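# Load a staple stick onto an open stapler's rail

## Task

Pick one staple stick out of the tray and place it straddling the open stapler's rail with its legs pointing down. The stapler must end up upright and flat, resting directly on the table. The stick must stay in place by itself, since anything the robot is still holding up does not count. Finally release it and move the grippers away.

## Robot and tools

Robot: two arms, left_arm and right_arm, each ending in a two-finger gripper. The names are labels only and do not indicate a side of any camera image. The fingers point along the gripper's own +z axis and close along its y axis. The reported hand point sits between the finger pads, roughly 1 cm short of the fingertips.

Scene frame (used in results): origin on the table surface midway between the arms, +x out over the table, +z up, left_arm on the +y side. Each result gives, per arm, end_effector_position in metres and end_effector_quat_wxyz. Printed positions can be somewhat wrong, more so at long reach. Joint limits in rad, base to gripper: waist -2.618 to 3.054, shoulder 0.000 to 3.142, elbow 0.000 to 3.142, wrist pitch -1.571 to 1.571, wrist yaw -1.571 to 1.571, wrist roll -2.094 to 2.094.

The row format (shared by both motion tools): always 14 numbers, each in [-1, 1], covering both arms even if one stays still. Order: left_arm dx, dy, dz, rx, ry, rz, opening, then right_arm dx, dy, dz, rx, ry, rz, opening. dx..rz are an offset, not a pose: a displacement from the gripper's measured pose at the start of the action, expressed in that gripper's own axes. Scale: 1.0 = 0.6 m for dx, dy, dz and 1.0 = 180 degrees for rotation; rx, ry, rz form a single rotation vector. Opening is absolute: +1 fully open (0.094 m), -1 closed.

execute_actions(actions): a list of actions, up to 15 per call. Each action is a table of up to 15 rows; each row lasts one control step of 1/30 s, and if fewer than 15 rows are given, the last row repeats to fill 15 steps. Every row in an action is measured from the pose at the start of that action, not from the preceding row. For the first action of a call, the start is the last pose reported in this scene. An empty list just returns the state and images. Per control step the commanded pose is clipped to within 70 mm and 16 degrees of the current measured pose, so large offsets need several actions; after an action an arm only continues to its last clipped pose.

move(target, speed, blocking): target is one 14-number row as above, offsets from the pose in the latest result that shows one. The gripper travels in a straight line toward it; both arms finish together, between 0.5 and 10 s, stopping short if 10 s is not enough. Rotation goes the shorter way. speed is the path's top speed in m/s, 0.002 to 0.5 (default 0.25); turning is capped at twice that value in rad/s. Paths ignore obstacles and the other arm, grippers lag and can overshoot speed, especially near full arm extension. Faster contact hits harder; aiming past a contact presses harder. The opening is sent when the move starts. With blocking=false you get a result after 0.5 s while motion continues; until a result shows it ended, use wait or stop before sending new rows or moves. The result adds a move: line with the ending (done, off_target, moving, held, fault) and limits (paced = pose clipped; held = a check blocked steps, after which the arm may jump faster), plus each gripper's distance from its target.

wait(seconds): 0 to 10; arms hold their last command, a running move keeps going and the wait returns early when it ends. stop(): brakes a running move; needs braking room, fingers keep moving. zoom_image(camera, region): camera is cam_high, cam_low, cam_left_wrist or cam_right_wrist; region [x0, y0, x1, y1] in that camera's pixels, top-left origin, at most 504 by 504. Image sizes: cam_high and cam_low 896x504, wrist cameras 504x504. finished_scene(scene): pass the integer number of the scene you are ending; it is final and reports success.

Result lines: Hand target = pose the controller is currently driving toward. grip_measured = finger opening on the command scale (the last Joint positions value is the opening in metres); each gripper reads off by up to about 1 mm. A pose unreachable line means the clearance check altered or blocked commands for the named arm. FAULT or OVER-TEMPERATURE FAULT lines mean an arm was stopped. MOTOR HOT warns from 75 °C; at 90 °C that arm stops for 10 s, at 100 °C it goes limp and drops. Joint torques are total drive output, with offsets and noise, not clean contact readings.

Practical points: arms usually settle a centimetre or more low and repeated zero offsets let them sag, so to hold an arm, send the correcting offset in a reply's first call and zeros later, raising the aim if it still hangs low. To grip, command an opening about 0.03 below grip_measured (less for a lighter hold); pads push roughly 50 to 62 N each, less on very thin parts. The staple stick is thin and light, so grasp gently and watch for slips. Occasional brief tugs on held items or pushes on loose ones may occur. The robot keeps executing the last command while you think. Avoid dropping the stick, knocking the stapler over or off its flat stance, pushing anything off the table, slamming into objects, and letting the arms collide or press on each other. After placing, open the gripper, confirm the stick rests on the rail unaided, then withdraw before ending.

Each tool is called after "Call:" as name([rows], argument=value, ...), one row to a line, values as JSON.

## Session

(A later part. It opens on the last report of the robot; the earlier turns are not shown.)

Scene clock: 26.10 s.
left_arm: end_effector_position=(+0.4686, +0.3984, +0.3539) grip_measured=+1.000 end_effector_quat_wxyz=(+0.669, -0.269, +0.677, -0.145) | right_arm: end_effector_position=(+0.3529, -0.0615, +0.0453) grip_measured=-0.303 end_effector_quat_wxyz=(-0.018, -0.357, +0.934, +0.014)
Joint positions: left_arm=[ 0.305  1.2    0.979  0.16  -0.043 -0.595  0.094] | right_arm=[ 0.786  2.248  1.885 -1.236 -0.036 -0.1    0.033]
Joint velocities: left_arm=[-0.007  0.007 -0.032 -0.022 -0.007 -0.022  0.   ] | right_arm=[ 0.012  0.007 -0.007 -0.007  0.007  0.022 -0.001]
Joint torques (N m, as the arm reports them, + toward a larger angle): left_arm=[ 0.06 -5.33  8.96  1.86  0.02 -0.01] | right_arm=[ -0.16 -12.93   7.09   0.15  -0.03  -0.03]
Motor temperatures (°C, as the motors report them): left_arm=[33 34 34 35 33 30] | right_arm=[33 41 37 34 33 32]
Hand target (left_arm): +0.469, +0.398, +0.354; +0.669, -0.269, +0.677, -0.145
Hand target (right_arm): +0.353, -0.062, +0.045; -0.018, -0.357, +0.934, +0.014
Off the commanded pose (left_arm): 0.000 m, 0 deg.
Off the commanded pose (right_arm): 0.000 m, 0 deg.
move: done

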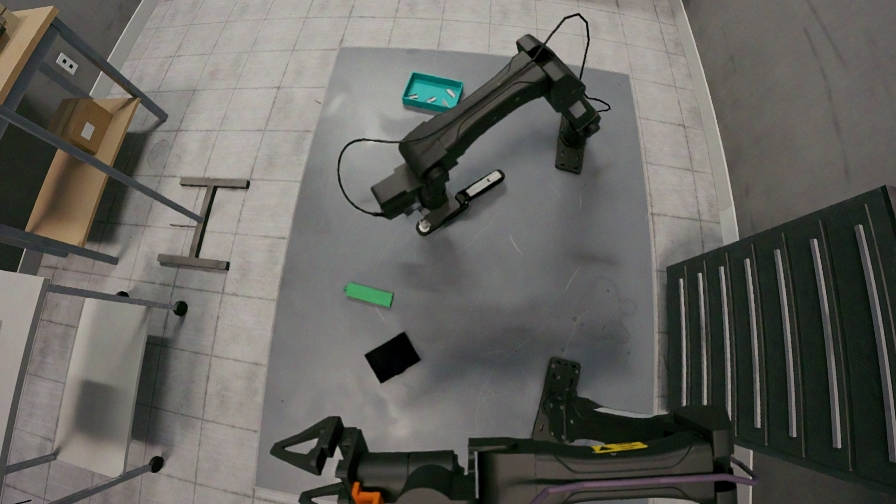

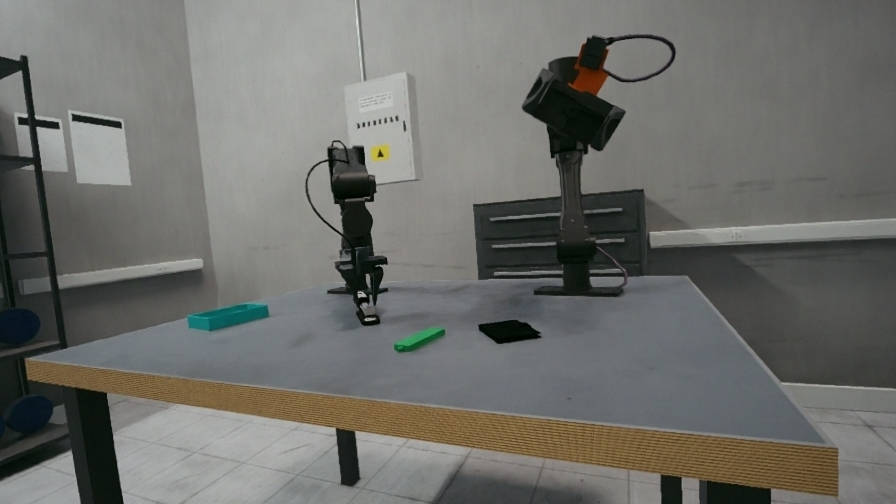

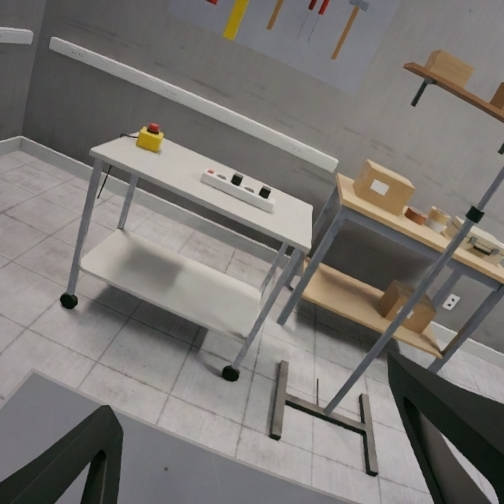

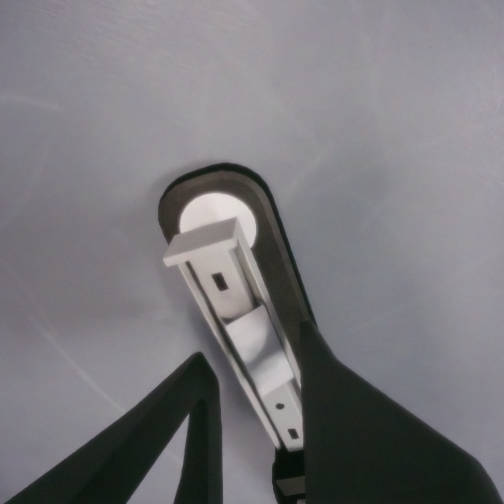

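Call:
move(target=[0,0,0,0,0,0,1,0,0.012,0,-0.012,0,0,-0.55], speed=0.02)

Call:
execute_actions([
  [[0,0,0,0,0,0,1,0,0,0,0,0,0,-0.58],[0,0,0,0,0,0,1,0,0,0,0,0,0,-0.6],[0,0,0,0,0,0,1,0,0,0,0,0,0,-0.62],[0,0,0,0,0,0,1,0,0,0,0,0,0,-0.64],[0,0,0,0,0,0,1,0,0,0,0,0,0,-0.66],[0,0,0,0,0,0,1,0,0,0,0,0,0,-0.68],[0,0,0,0,0,0,1,0,0,0,0,0,0,-0.7],[0,0,0,0,0,0,1,0,0,0,0,0,0,-0.72],[0,0,0,0,0,0,1,0,0,0,0,0,0,-0.74],[0,0,0,0,0,0,1,0,0,0,0,0,0,-0.76]],
])

Call:
zoom_image(camera="cam_right_wrist", region=[150,210,350,440])

Scene clock: 27.53 s.
left_arm: end_effector_position=(+0.4686, +0.3984, +0.3539) grip_measured=+1.000 end_effector_quat_wxyz=(+0.669, -0.269, +0.677, -0.145) | right_arm: end_effector_position=(+0.3503, -0.0579, +0.0455) grip_measured=-0.547 end_effector_quat_wxyz=(-0.021, -0.356, +0.934, +0.026)
Joint positions: left_arm=[ 0.305  1.2    0.979  0.16  -0.043 -0.595  0.094] | right_arm=[ 0.786  2.248  1.885 -1.236 -0.06  -0.1    0.021]
Joint velocities: left_arm=[-0.012 -0.017  0.017 -0.037 -0.022 -0.037  0.   ] | right_arm=[-0.002 -0.002 -0.007 -0.037 -0.051 -0.007  0.001]
Joint torques (N m, as the arm reports them, + toward a larger angle): left_arm=[ 0.01 -5.26  8.9   1.89  0.02  0.01] | right_arm=[ -0.05 -13.07   6.97   0.09  -0.13  -0.01]
Motor temperatures (°C, as the motors report them): left_arm=[33 34 34 36 33 30] | right_arm=[33 41 37 34 33 32]
Hand target (left_arm): +0.469, +0.398, +0.354; +0.669, -0.269, +0.677, -0.145
Hand target (right_arm): +0.348, -0.056, +0.046; -0.025, -0.356, +0.934, +0.031
Off the commanded pose (left_arm): 0.000 m, 0 deg.
Off the commanded pose (right_arm): 0.003 m, 1 deg.
move: done

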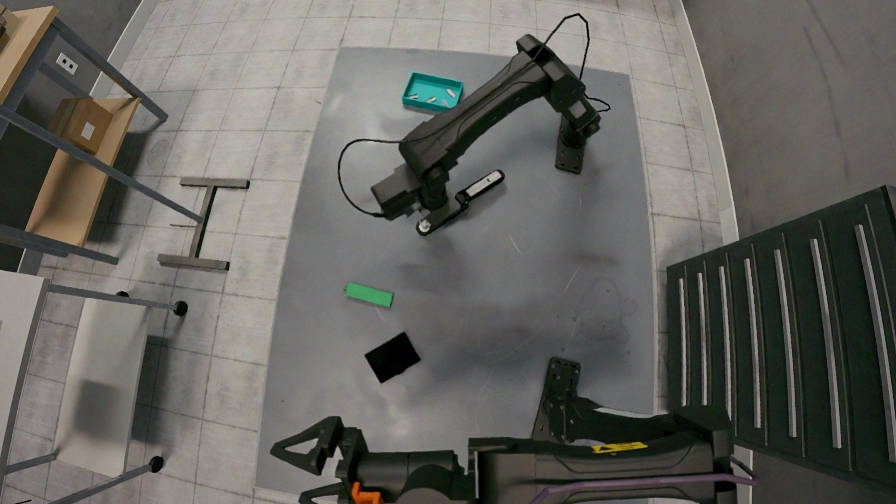

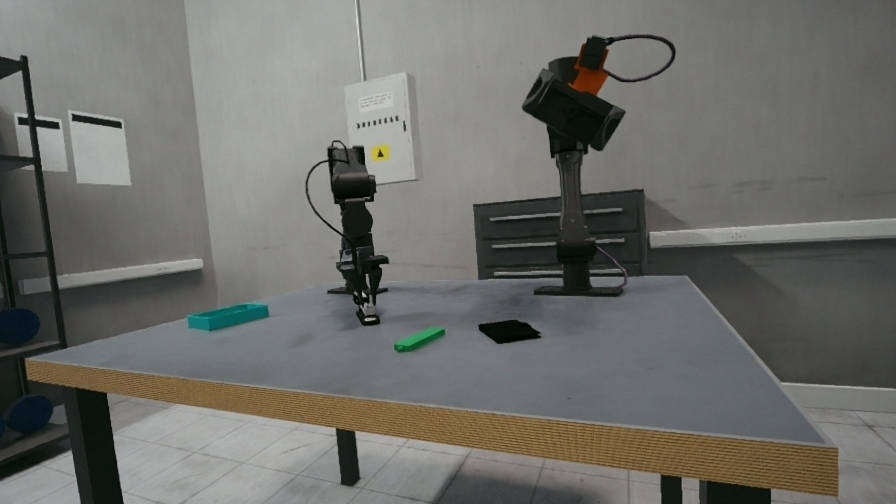

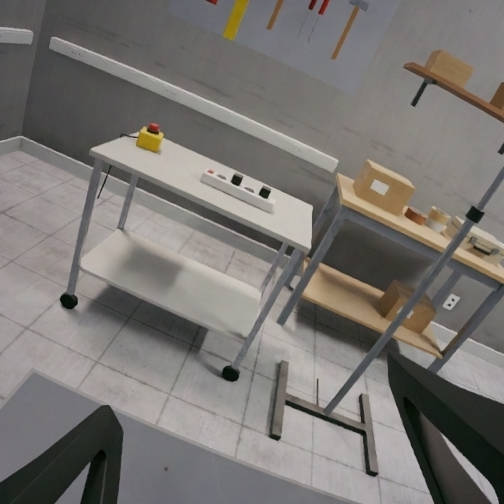

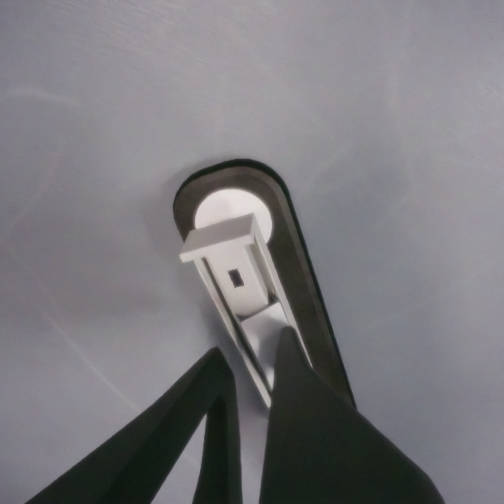

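Scene clock: 28.03 s.
left_arm: end_effector_position=(+0.4686, +0.3984, +0.3539) grip_measured=+1.000 end_effector_quat_wxyz=(+0.669, -0.269, +0.677, -0.145) | right_arm: end_effector_position=(+0.3503, -0.0579, +0.0455) grip_measured=-0.757 end_effector_quat_wxyz=(-0.021, -0.356, +0.934, +0.026)
Joint positions: left_arm=[ 0.305  1.2    0.979  0.16  -0.043 -0.595  0.094] | right_arm=[ 0.786  2.248  1.885 -1.236 -0.06  -0.1    0.011]
Joint velocities: left_arm=[ 0.007 -0.027  0.002  0.037  0.022 -0.081  0.   ] | right_arm=[ 0.002  0.002 -0.002 -0.022  0.051 -0.066  0.001]
Joint torques (N m, as the arm reports them, + toward a larger angle): left_arm=[ 0.05 -5.23  8.81  1.86  0.03  0.04] | right_arm=[ -0.04 -13.06   6.76   0.16  -0.03  -0.04]
Motor temperatures (°C, as the motors report them): left_arm=[33 34 34 36 33 30] | right_arm=[33 41 37 34 33 32]
Hand target (left_arm): +0.469, +0.398, +0.354; +0.669, -0.269, +0.677, -0.145
Hand target (right_arm): +0.350, -0.058, +0.046; -0.021, -0.356, +0.934, +0.026
Off the commanded pose (left_arm): 0.000 m, 0 deg.
Off the commanded pose (right_arm): 0.000 m, 0 deg.

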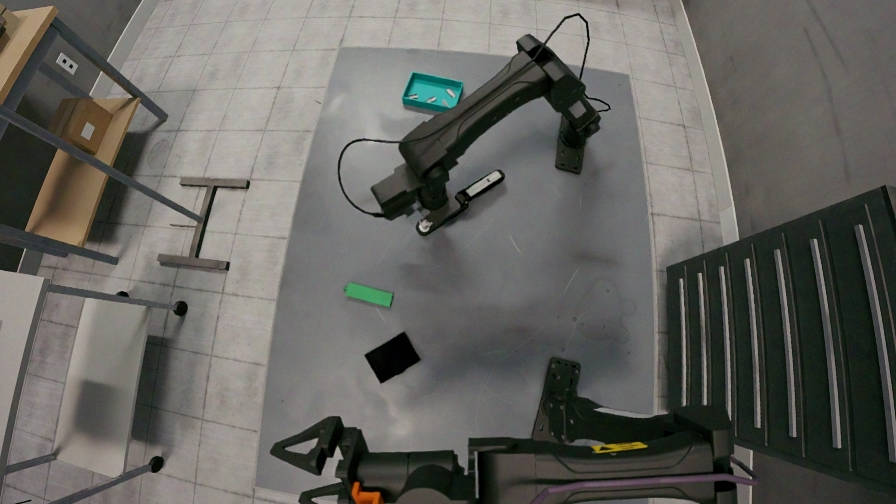

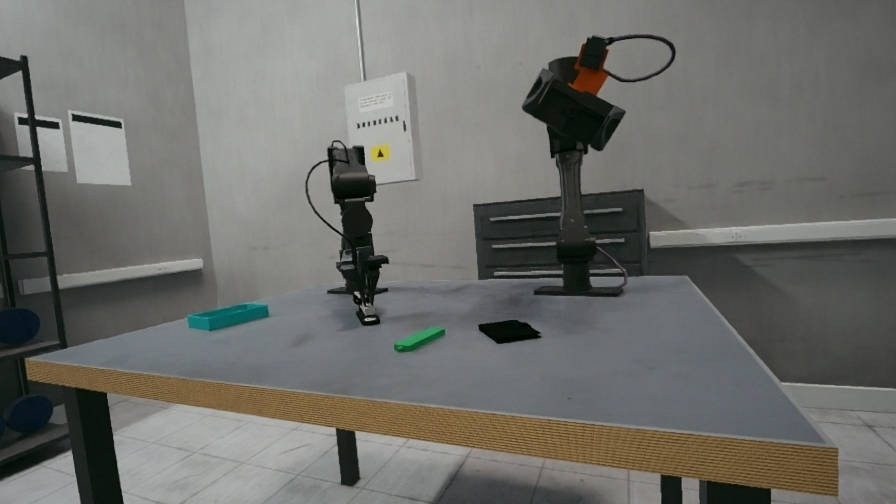

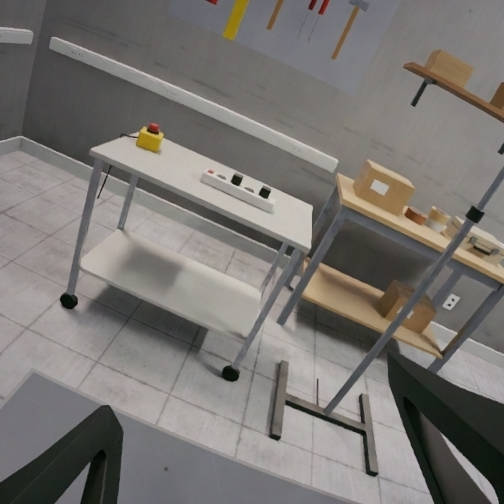

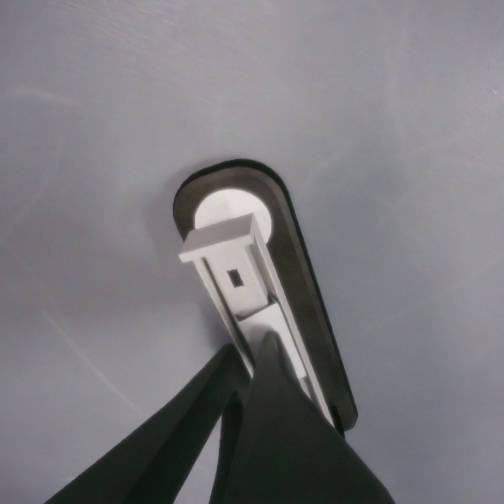

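Region (150, 210, 350, 440) of cam_right_wrist's 504x504 image, scaled by 2.191, with more detail than that image has; it fills the left 438 columns of this view, and the rest is white.

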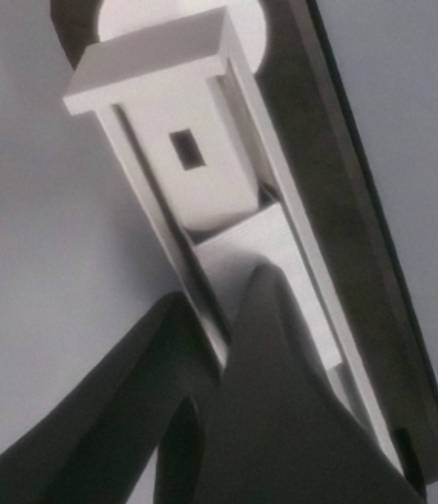

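It's moving; continue.

Call:
execute_actions([
  [[0,0,0,0,0,0,1,0,0,0,0,0,0,-0.78],[0,0,0,0,0,0,1,0,0,0,0,0,0,-0.79],[0,0,0,0,0,0,1,0,0,0,0,0,0,-0.8],[0,0,0,0,0,0,1,0,0,0,0,0,0,-0.81],[0,0,0,0,0,0,1,0,0,0,0,0,0,-0.82],[0,0,0,0,0,0,1,0,0,0,0,0,0,-0.83],[0,0,0,0,0,0,1,0,0,0,0,0,0,-0.84],[0,0,0,0,0,0,1,0,0,0,0,0,0,-0.85],[0,0,0,0,0,0,1,0,0,0,0,0,0,-0.86],[0,0,0,0,0,0,1,0,0,0,0,0,0,-0.87]],
])

Call:
zoom_image(camera="cam_right_wrist", region=[150,210,350,440])

Scene clock: 28.70 s.
left_arm: end_effector_position=(+0.4686, +0.3984, +0.3539) grip_measured=+1.000 end_effector_quat_wxyz=(+0.669, -0.269, +0.677, -0.145) | right_arm: end_effector_position=(+0.3510, -0.0590, +0.0454) grip_measured=-0.867 end_effector_quat_wxyz=(-0.020, -0.357, +0.934, +0.022)
Joint positions: left_arm=[ 0.305  1.2    0.979  0.16  -0.043 -0.595  0.094] | right_arm=[ 0.786  2.248  1.885 -1.236 -0.053 -0.1    0.006]
Joint velocities: left_arm=[-0.012 -0.007 -0.027 -0.007 -0.007 -0.022  0.   ] | right_arm=[ 0.007  0.002 -0.012 -0.007  0.007  0.037 -0.001]
Joint torques (N m, as the arm reports them, + toward a larger angle): left_arm=[-0.22 -5.27  9.02  1.85  0.    0.  ] | right_arm=[ -0.14 -12.88   6.73   0.14  -0.06  -0.03]
Motor temperatures (°C, as the motors report them): left_arm=[33 34 34 36 33 30] | right_arm=[33 41 37 34 33 32]
Hand target (left_arm): +0.469, +0.398, +0.354; +0.669, -0.269, +0.677, -0.145
Hand target (right_arm): +0.350, -0.058, +0.046; -0.021, -0.356, +0.934, +0.026
Off the commanded pose (left_arm): 0.000 m, 0 deg.
Off the commanded pose (right_arm): 0.001 m, 0 deg.

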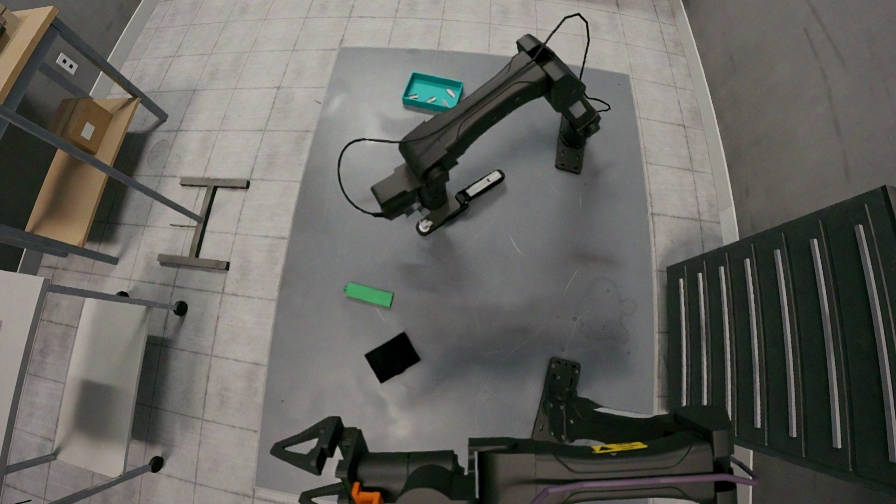

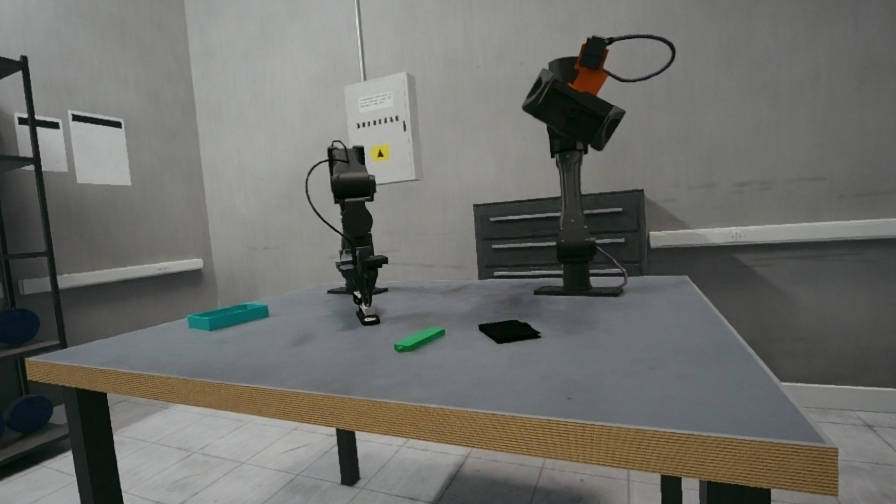

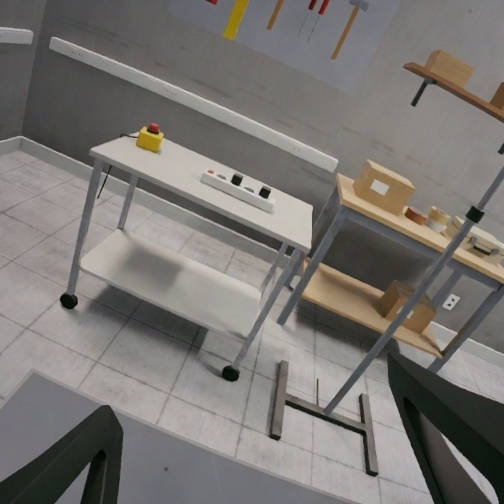

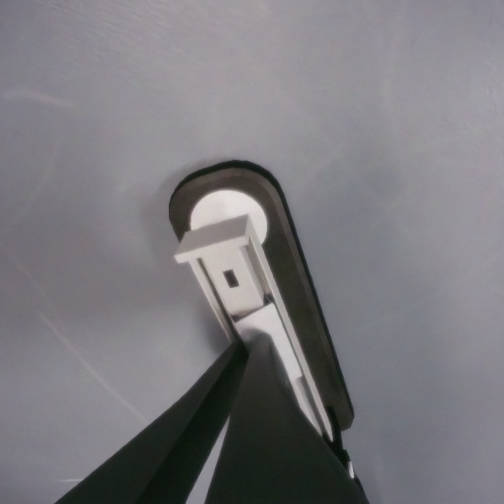

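Region (150, 210, 350, 440) of cam_right_wrist's 504x504 image, scaled by 2.191, with more detail than that image has; it fills the left 438 columns of this view, and the rest is white.

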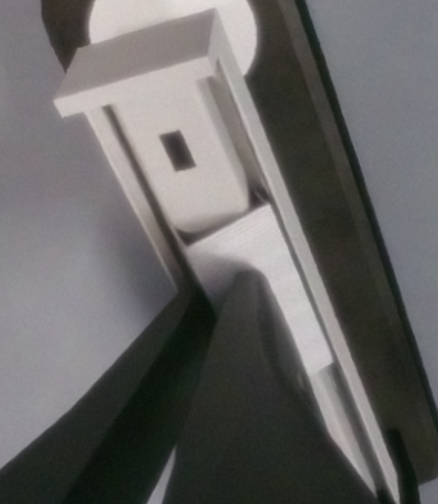

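Call:
move(target=[0,0,0,0,0,0,1,0.002,0,0.013,0,0.0057,0,-0.47], speed=0.012)

Call:
execute_actions([
  [[0,0,0,0,0,0,1,0,0,0,0,0,0,-0.5],[0,0,0,0,0,0,1,0,0,0,0,0,0,-0.52],[0,0,0,0,0,0,1,0,0,0,0,0,0,-0.54],[0,0,0,0,0,0,1,0,0,0,0,0,0,-0.56],[0,0,0,0,0,0,1,0,0,0,0,0,0,-0.58],[0,0,0,0,0,0,1,0,0,0,0,0,0,-0.6],[0,0,0,0,0,0,1,0,0,0,0,0,0,-0.62],[0,0,0,0,0,0,1,0,0,0,0,0,0,-0.64],[0,0,0,0,0,0,1,0,0,0,0,0,0,-0.66],[0,0,0,0,0,0,1,0,0,0,0,0,0,-0.68]],
])

Call:
zoom_image(camera="cam_right_wrist", region=[150,210,350,440])

Scene clock: 29.93 s.
left_arm: end_effector_position=(+0.4686, +0.3984, +0.3539) grip_measured=+1.000 end_effector_quat_wxyz=(+0.669, -0.269, +0.677, -0.145) | right_arm: end_effector_position=(+0.3503, -0.0596, +0.0403) grip_measured=-0.473 end_effector_quat_wxyz=(-0.026, -0.356, +0.934, +0.020)
Joint positions: left_arm=[ 0.305  1.2    0.979  0.16  -0.043 -0.595  0.094] | right_arm=[ 0.786  2.26   1.885 -1.236 -0.053 -0.1    0.025]
Joint velocities: left_arm=[ 0.002  0.022  0.002 -0.037 -0.051 -0.022  0.   ] | right_arm=[-0.017 -0.002 -0.007 -0.007 -0.051 -0.007 -0.001]
Joint torques (N m, as the arm reports them, + toward a larger angle): left_arm=[ 0.03 -5.25  8.86  1.87 -0.04  0.02] | right_arm=[  0.2  -12.62   6.64   0.15   0.    -0.04]
Motor temperatures (°C, as the motors report them): left_arm=[33 34 34 36 33 30] | right_arm=[33 41 37 34 33 32]
Hand target (left_arm): +0.469, +0.398, +0.354; +0.669, -0.269, +0.677, -0.145
Hand target (right_arm): +0.350, -0.060, +0.038; -0.029, -0.357, +0.934, +0.019
Off the commanded pose (left_arm): 0.000 m, 0 deg.
Off the commanded pose (right_arm): 0.003 m, 0 deg.
move: done

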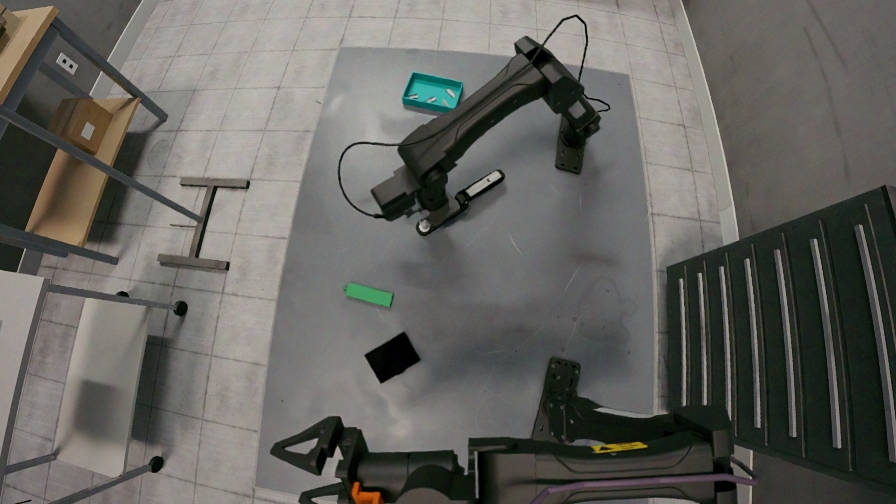

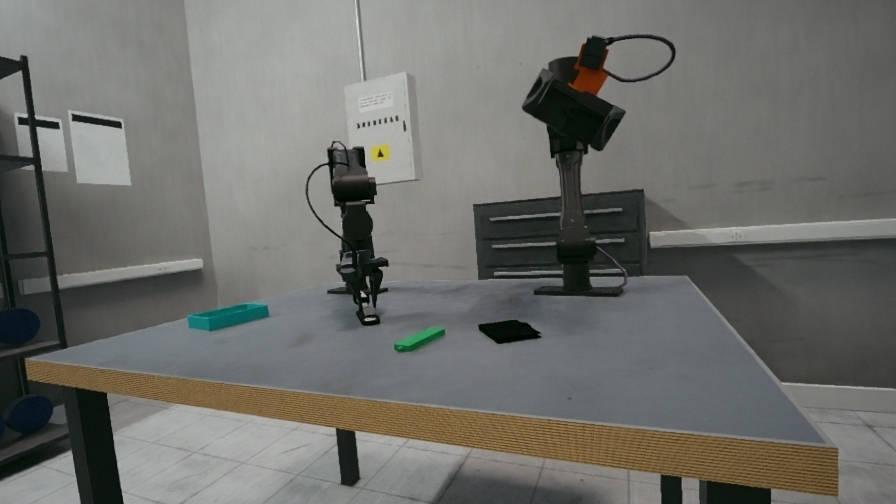

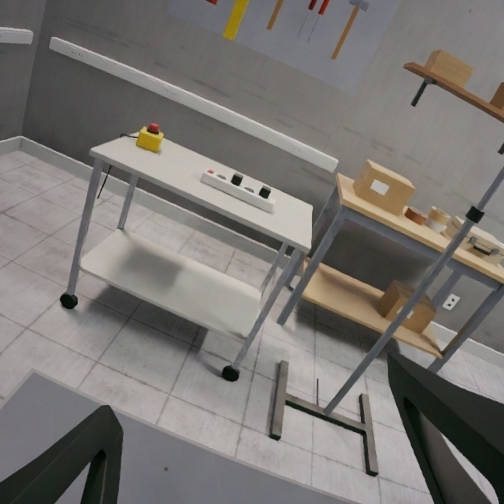

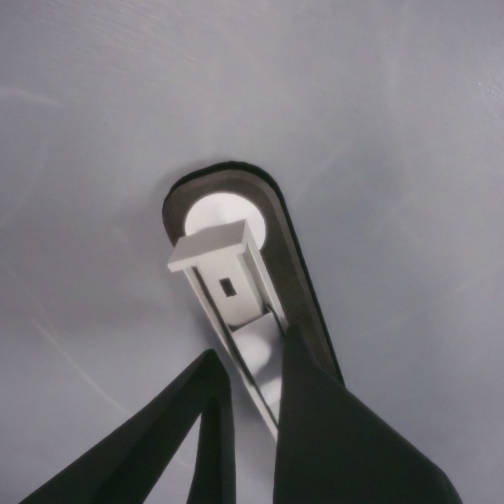

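Scene clock: 30.43 s.
left_arm: end_effector_position=(+0.4686, +0.3984, +0.3539) grip_measured=+1.000 end_effector_quat_wxyz=(+0.669, -0.269, +0.677, -0.145) | right_arm: end_effector_position=(+0.3503, -0.0596, +0.0403) grip_measured=-0.636 end_effector_quat_wxyz=(-0.026, -0.356, +0.934, +0.020)
Joint positions: left_arm=[ 0.305  1.2    0.979  0.16  -0.043 -0.595  0.094] | right_arm=[ 0.786  2.26   1.885 -1.236 -0.053 -0.1    0.017]
Joint velocities: left_arm=[ 0.002 -0.012 -0.002 -0.11   0.051 -0.007  0.   ] | right_arm=[-0.007 -0.022  0.002  0.007 -0.066 -0.095 -0.001]
Joint torques (N m, as the arm reports them, + toward a larger angle): left_arm=[-0.15 -5.36  8.92  1.92  0.01  0.03] | right_arm=[ -0.02 -13.05   6.91   0.12  -0.02  -0.06]
Motor temperatures (°C, as the motors report them): left_arm=[33 34 34 36 33 30] | right_arm=[33 41 37 34 33 32]
Hand target (left_arm): +0.469, +0.398, +0.354; +0.669, -0.269, +0.677, -0.145
Hand target (right_arm): +0.350, -0.060, +0.040; -0.026, -0.356, +0.934, +0.020
Off the commanded pose (left_arm): 0.000 m, 0 deg.
Off the commanded pose (right_arm): 0.000 m, 0 deg.

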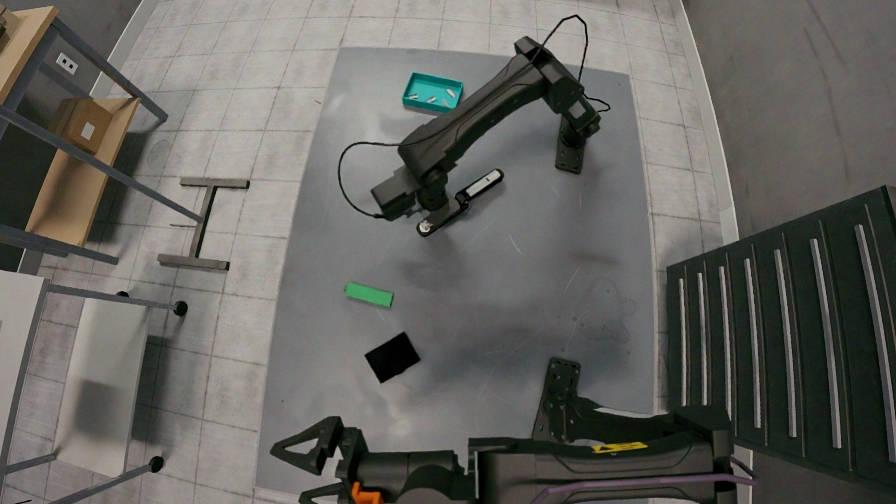

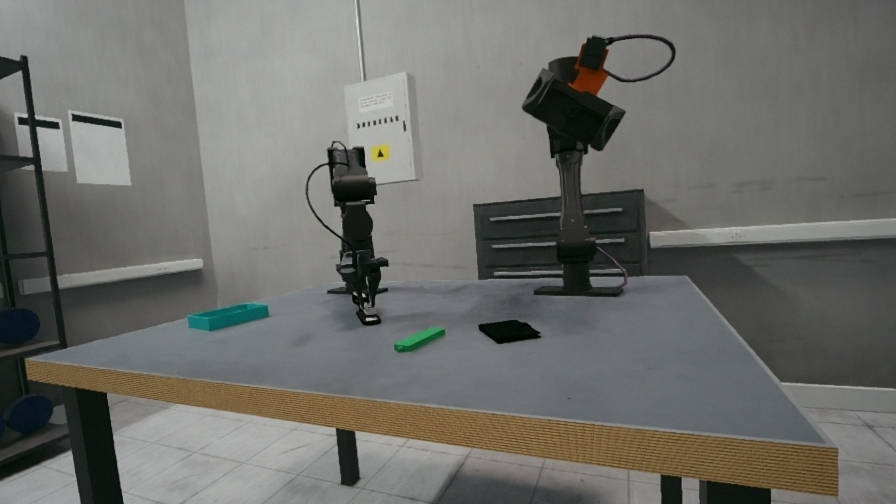

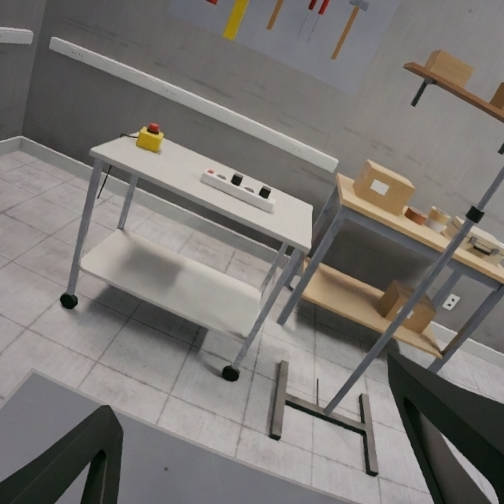

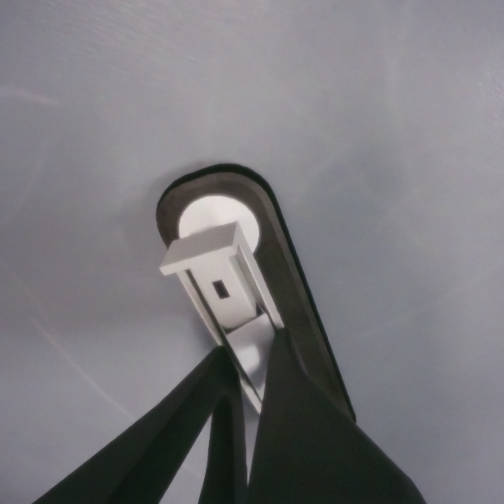

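Region (150, 210, 350, 440) of cam_right_wrist's 504x504 image, scaled by 2.191, with more detail than that image has; it fills the left 438 columns of this view, and the rest is white.

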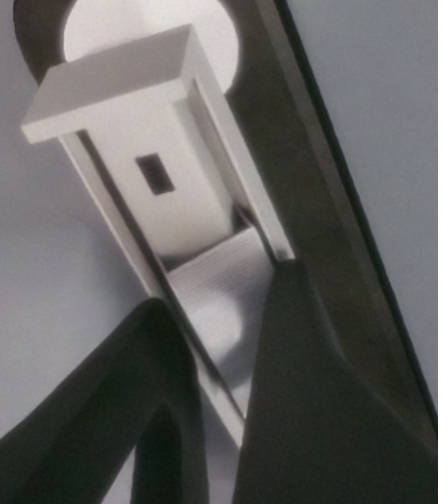

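Call:
move(target=[0,0,0,0,0,0,1,-0.004,0,-0.025,0,-0.011,0,-0.58], speed=0.02)

Call:
move(target=[0,0,0,0,0,0,1,0.003,0,0.02,0,0.009,0,-0.67], speed=0.012)

Call:
move(target=[0,0,0,0,0,0,1,0,0,0,0,0,0,-0.78])

Call:
zoom_image(camera="cam_right_wrist", region=[150,210,350,440])

Scene clock: 31.77 s.
left_arm: end_effector_position=(+0.4686, +0.3984, +0.3539) grip_measured=+1.000 end_effector_quat_wxyz=(+0.669, -0.269, +0.677, -0.145) | right_arm: end_effector_position=(+0.3498, -0.0599, +0.0444) grip_measured=-0.581 end_effector_quat_wxyz=(-0.024, -0.356, +0.934, +0.021)
Joint positions: left_arm=[ 0.305  1.2    0.979  0.16  -0.043 -0.595  0.094] | right_arm=[ 0.786  2.25   1.885 -1.241 -0.053 -0.1    0.02 ]
Joint velocities: left_arm=[-0.002 -0.002 -0.007  0.081  0.051  0.037  0.   ] | right_arm=[ 0.007 -0.017 -0.002 -0.007 -0.11  -0.022  0.   ]
Joint torques (N m, as the arm reports them, + toward a larger angle): left_arm=[-0.17 -5.44  8.79  1.88  0.02  0.05] | right_arm=[ -0.11 -14.97   7.35   0.14  -0.04  -0.02]
Motor temperatures (°C, as the motors report them): left_arm=[33 34 34 36 33 30] | right_arm=[33 42 37 34 33 32]
Hand target (left_arm): +0.469, +0.398, +0.354; +0.669, -0.269, +0.677, -0.145
Hand target (right_arm): +0.353, -0.058, +0.055; -0.010, -0.356, +0.934, +0.026
Off the commanded pose (left_arm): 0.000 m, 0 deg.
Off the commanded pose (right_arm): 0.011 m, 2 deg.
move: off_target (right_arm)

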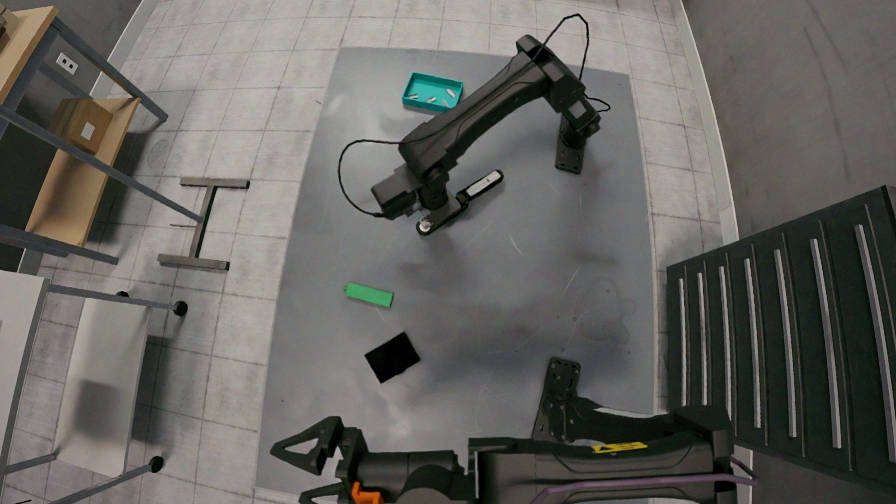

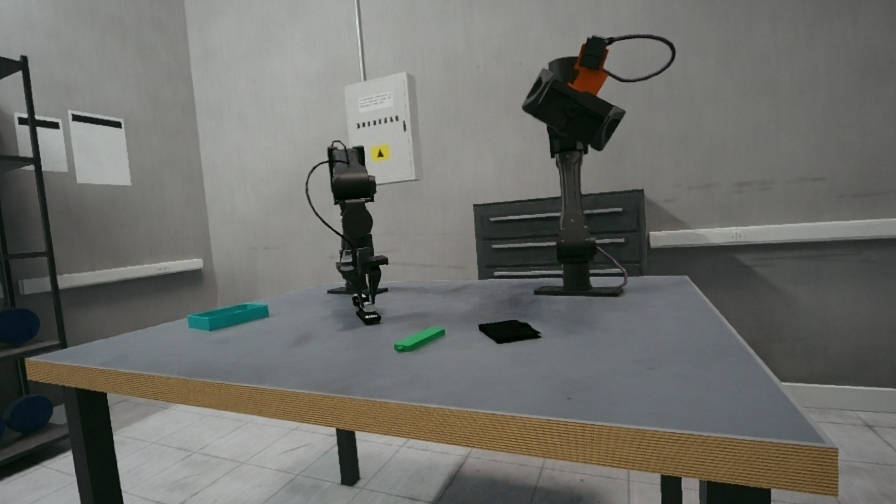

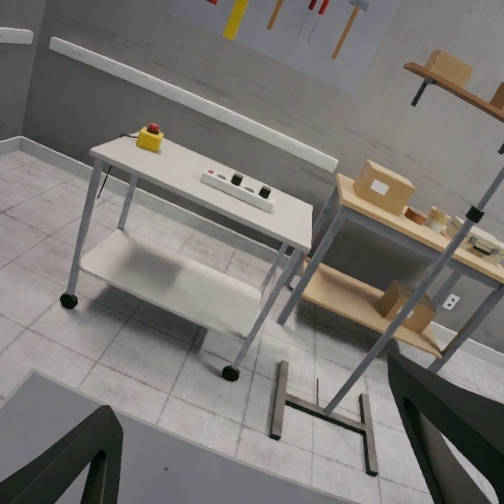

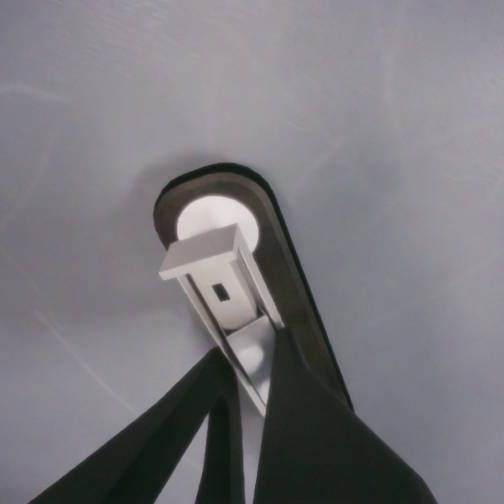

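Scene clock: 33.17 s.
left_arm: end_effector_position=(+0.4686, +0.3984, +0.3539) grip_measured=+1.000 end_effector_quat_wxyz=(+0.669, -0.269, +0.677, -0.145) | right_arm: end_effector_position=(+0.3507, -0.0591, +0.0400) grip_measured=-0.640 end_effector_quat_wxyz=(-0.026, -0.356, +0.934, +0.021)
Joint positions: left_arm=[ 0.305  1.2    0.979  0.16  -0.043 -0.595  0.094] | right_arm=[ 0.786  2.261  1.885 -1.233 -0.054 -0.1    0.017]
Joint velocities: left_arm=[ 0.012  0.012 -0.027 -0.022 -0.022  0.022  0.   ] | right_arm=[ 0.002  0.002  0.007 -0.007 -0.037  0.037 -0.   ]
Joint torques (N m, as the arm reports them, + toward a larger angle): left_arm=[-0.07 -5.33  9.01  1.89  0.02  0.02] | right_arm=[  0.25 -11.53   6.62   0.07   0.04  -0.03]
Motor temperatures (°C, as the motors report them): left_arm=[33 34 34 36 33 30] | right_arm=[33 42 37 34 33 32]
Hand target (left_arm): +0.469, +0.398, +0.354; +0.669, -0.269, +0.677, -0.145
Hand target (right_arm): +0.348, -0.061, +0.032; -0.037, -0.357, +0.933, +0.016
Off the commanded pose (left_arm): 0.000 m, 0 deg.
Off the commanded pose (right_arm): 0.008 m, 1 deg.
move: done

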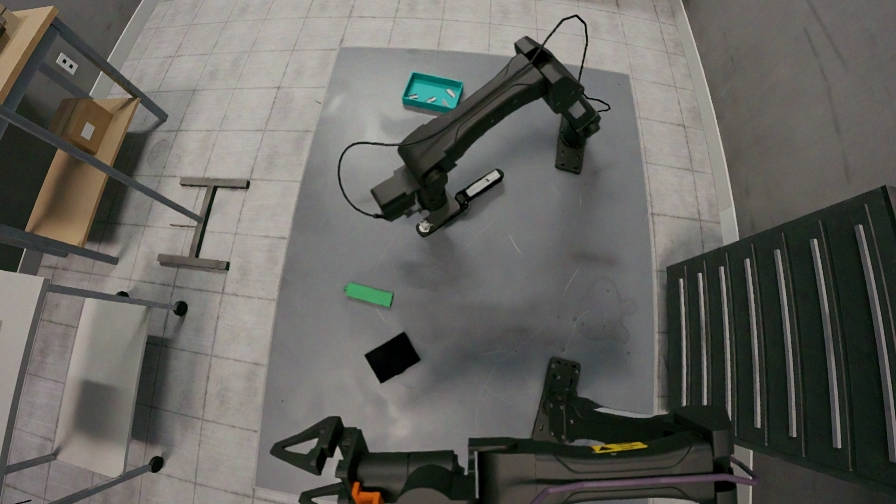

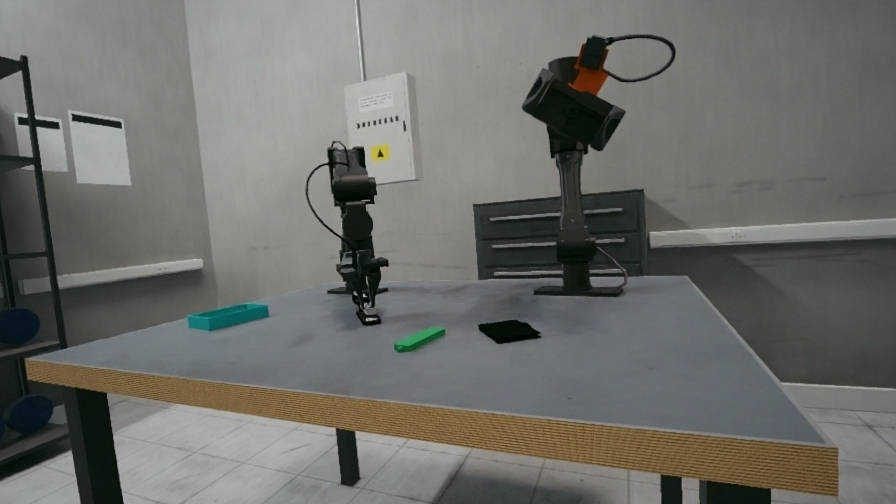

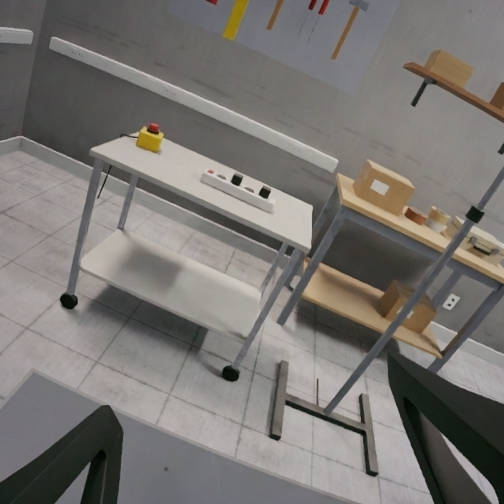

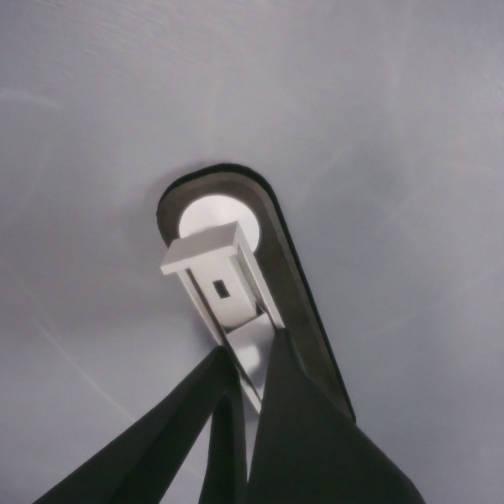

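Scene clock: 33.67 s.
left_arm: end_effector_position=(+0.4686, +0.3984, +0.3539) grip_measured=+1.000 end_effector_quat_wxyz=(+0.669, -0.269, +0.677, -0.145) | right_arm: end_effector_position=(+0.3507, -0.0591, +0.0400) grip_measured=-0.640 end_effector_quat_wxyz=(-0.026, -0.356, +0.934, +0.021)
Joint positions: left_arm=[ 0.305  1.2    0.979  0.16  -0.043 -0.595  0.094] | right_arm=[ 0.786  2.261  1.885 -1.233 -0.054 -0.1    0.017]
Joint velocities: left_arm=[-0.002 -0.022 -0.002  0.051 -0.022  0.037  0.   ] | right_arm=[-0.002  0.002  0.002 -0.007 -0.095 -0.037 -0.   ]
Joint torques (N m, as the arm reports them, + toward a larger angle): left_arm=[-0.13 -5.32  9.05  1.86 -0.04  0.02] | right_arm=[  0.13 -13.12   6.8    0.1    0.01  -0.05]
Motor temperatures (°C, as the motors report them): left_arm=[33 34 34 36 33 30] | right_arm=[33 42 37 34 33 32]
Hand target (left_arm): +0.469, +0.398, +0.354; +0.669, -0.269, +0.677, -0.145
Hand target (right_arm): +0.351, -0.059, +0.040; -0.026, -0.356, +0.934, +0.021
Off the commanded pose (left_arm): 0.000 m, 0 deg.
Off the commanded pose (right_arm): 0.000 m, 0 deg.
move: done

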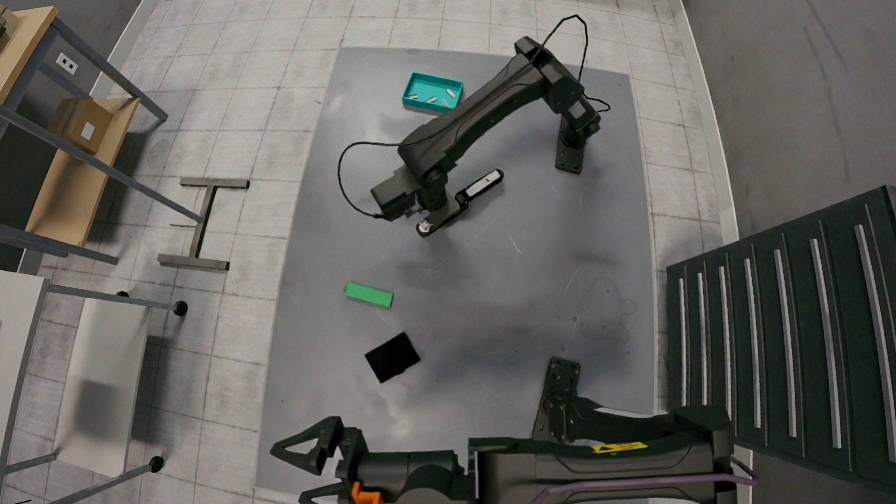

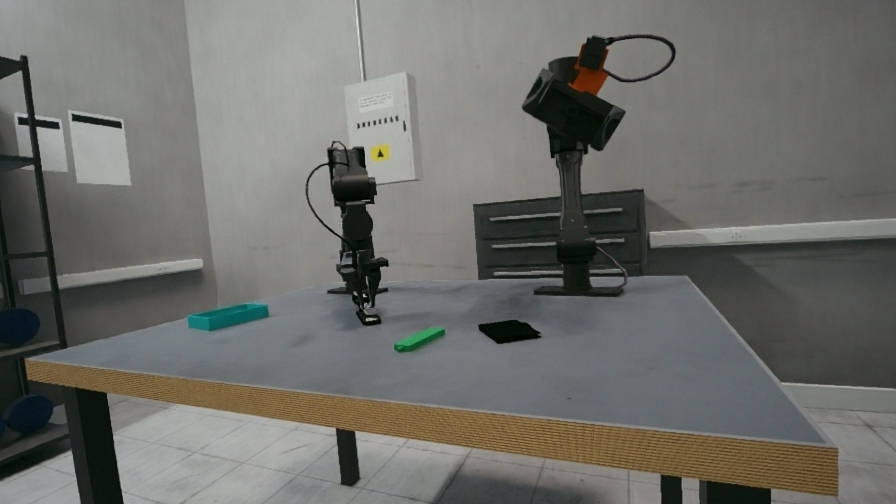

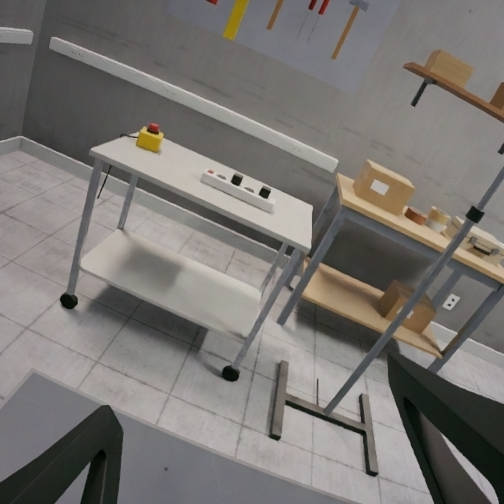

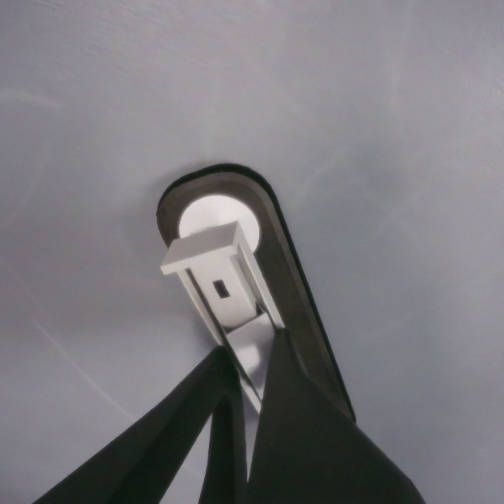

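Region (150, 210, 350, 440) of cam_right_wrist's 504x504 image, scaled by 2.191, with more detail than that image has; it fills the left 438 columns of this view, and the rest is white.

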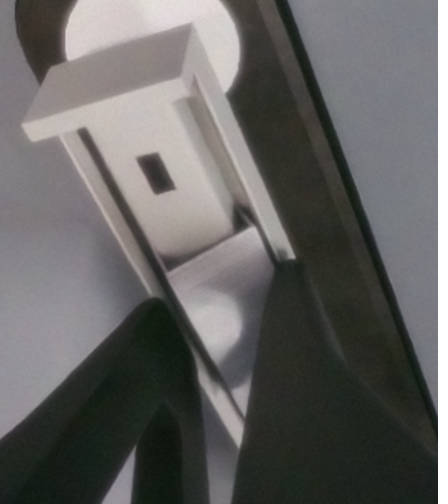

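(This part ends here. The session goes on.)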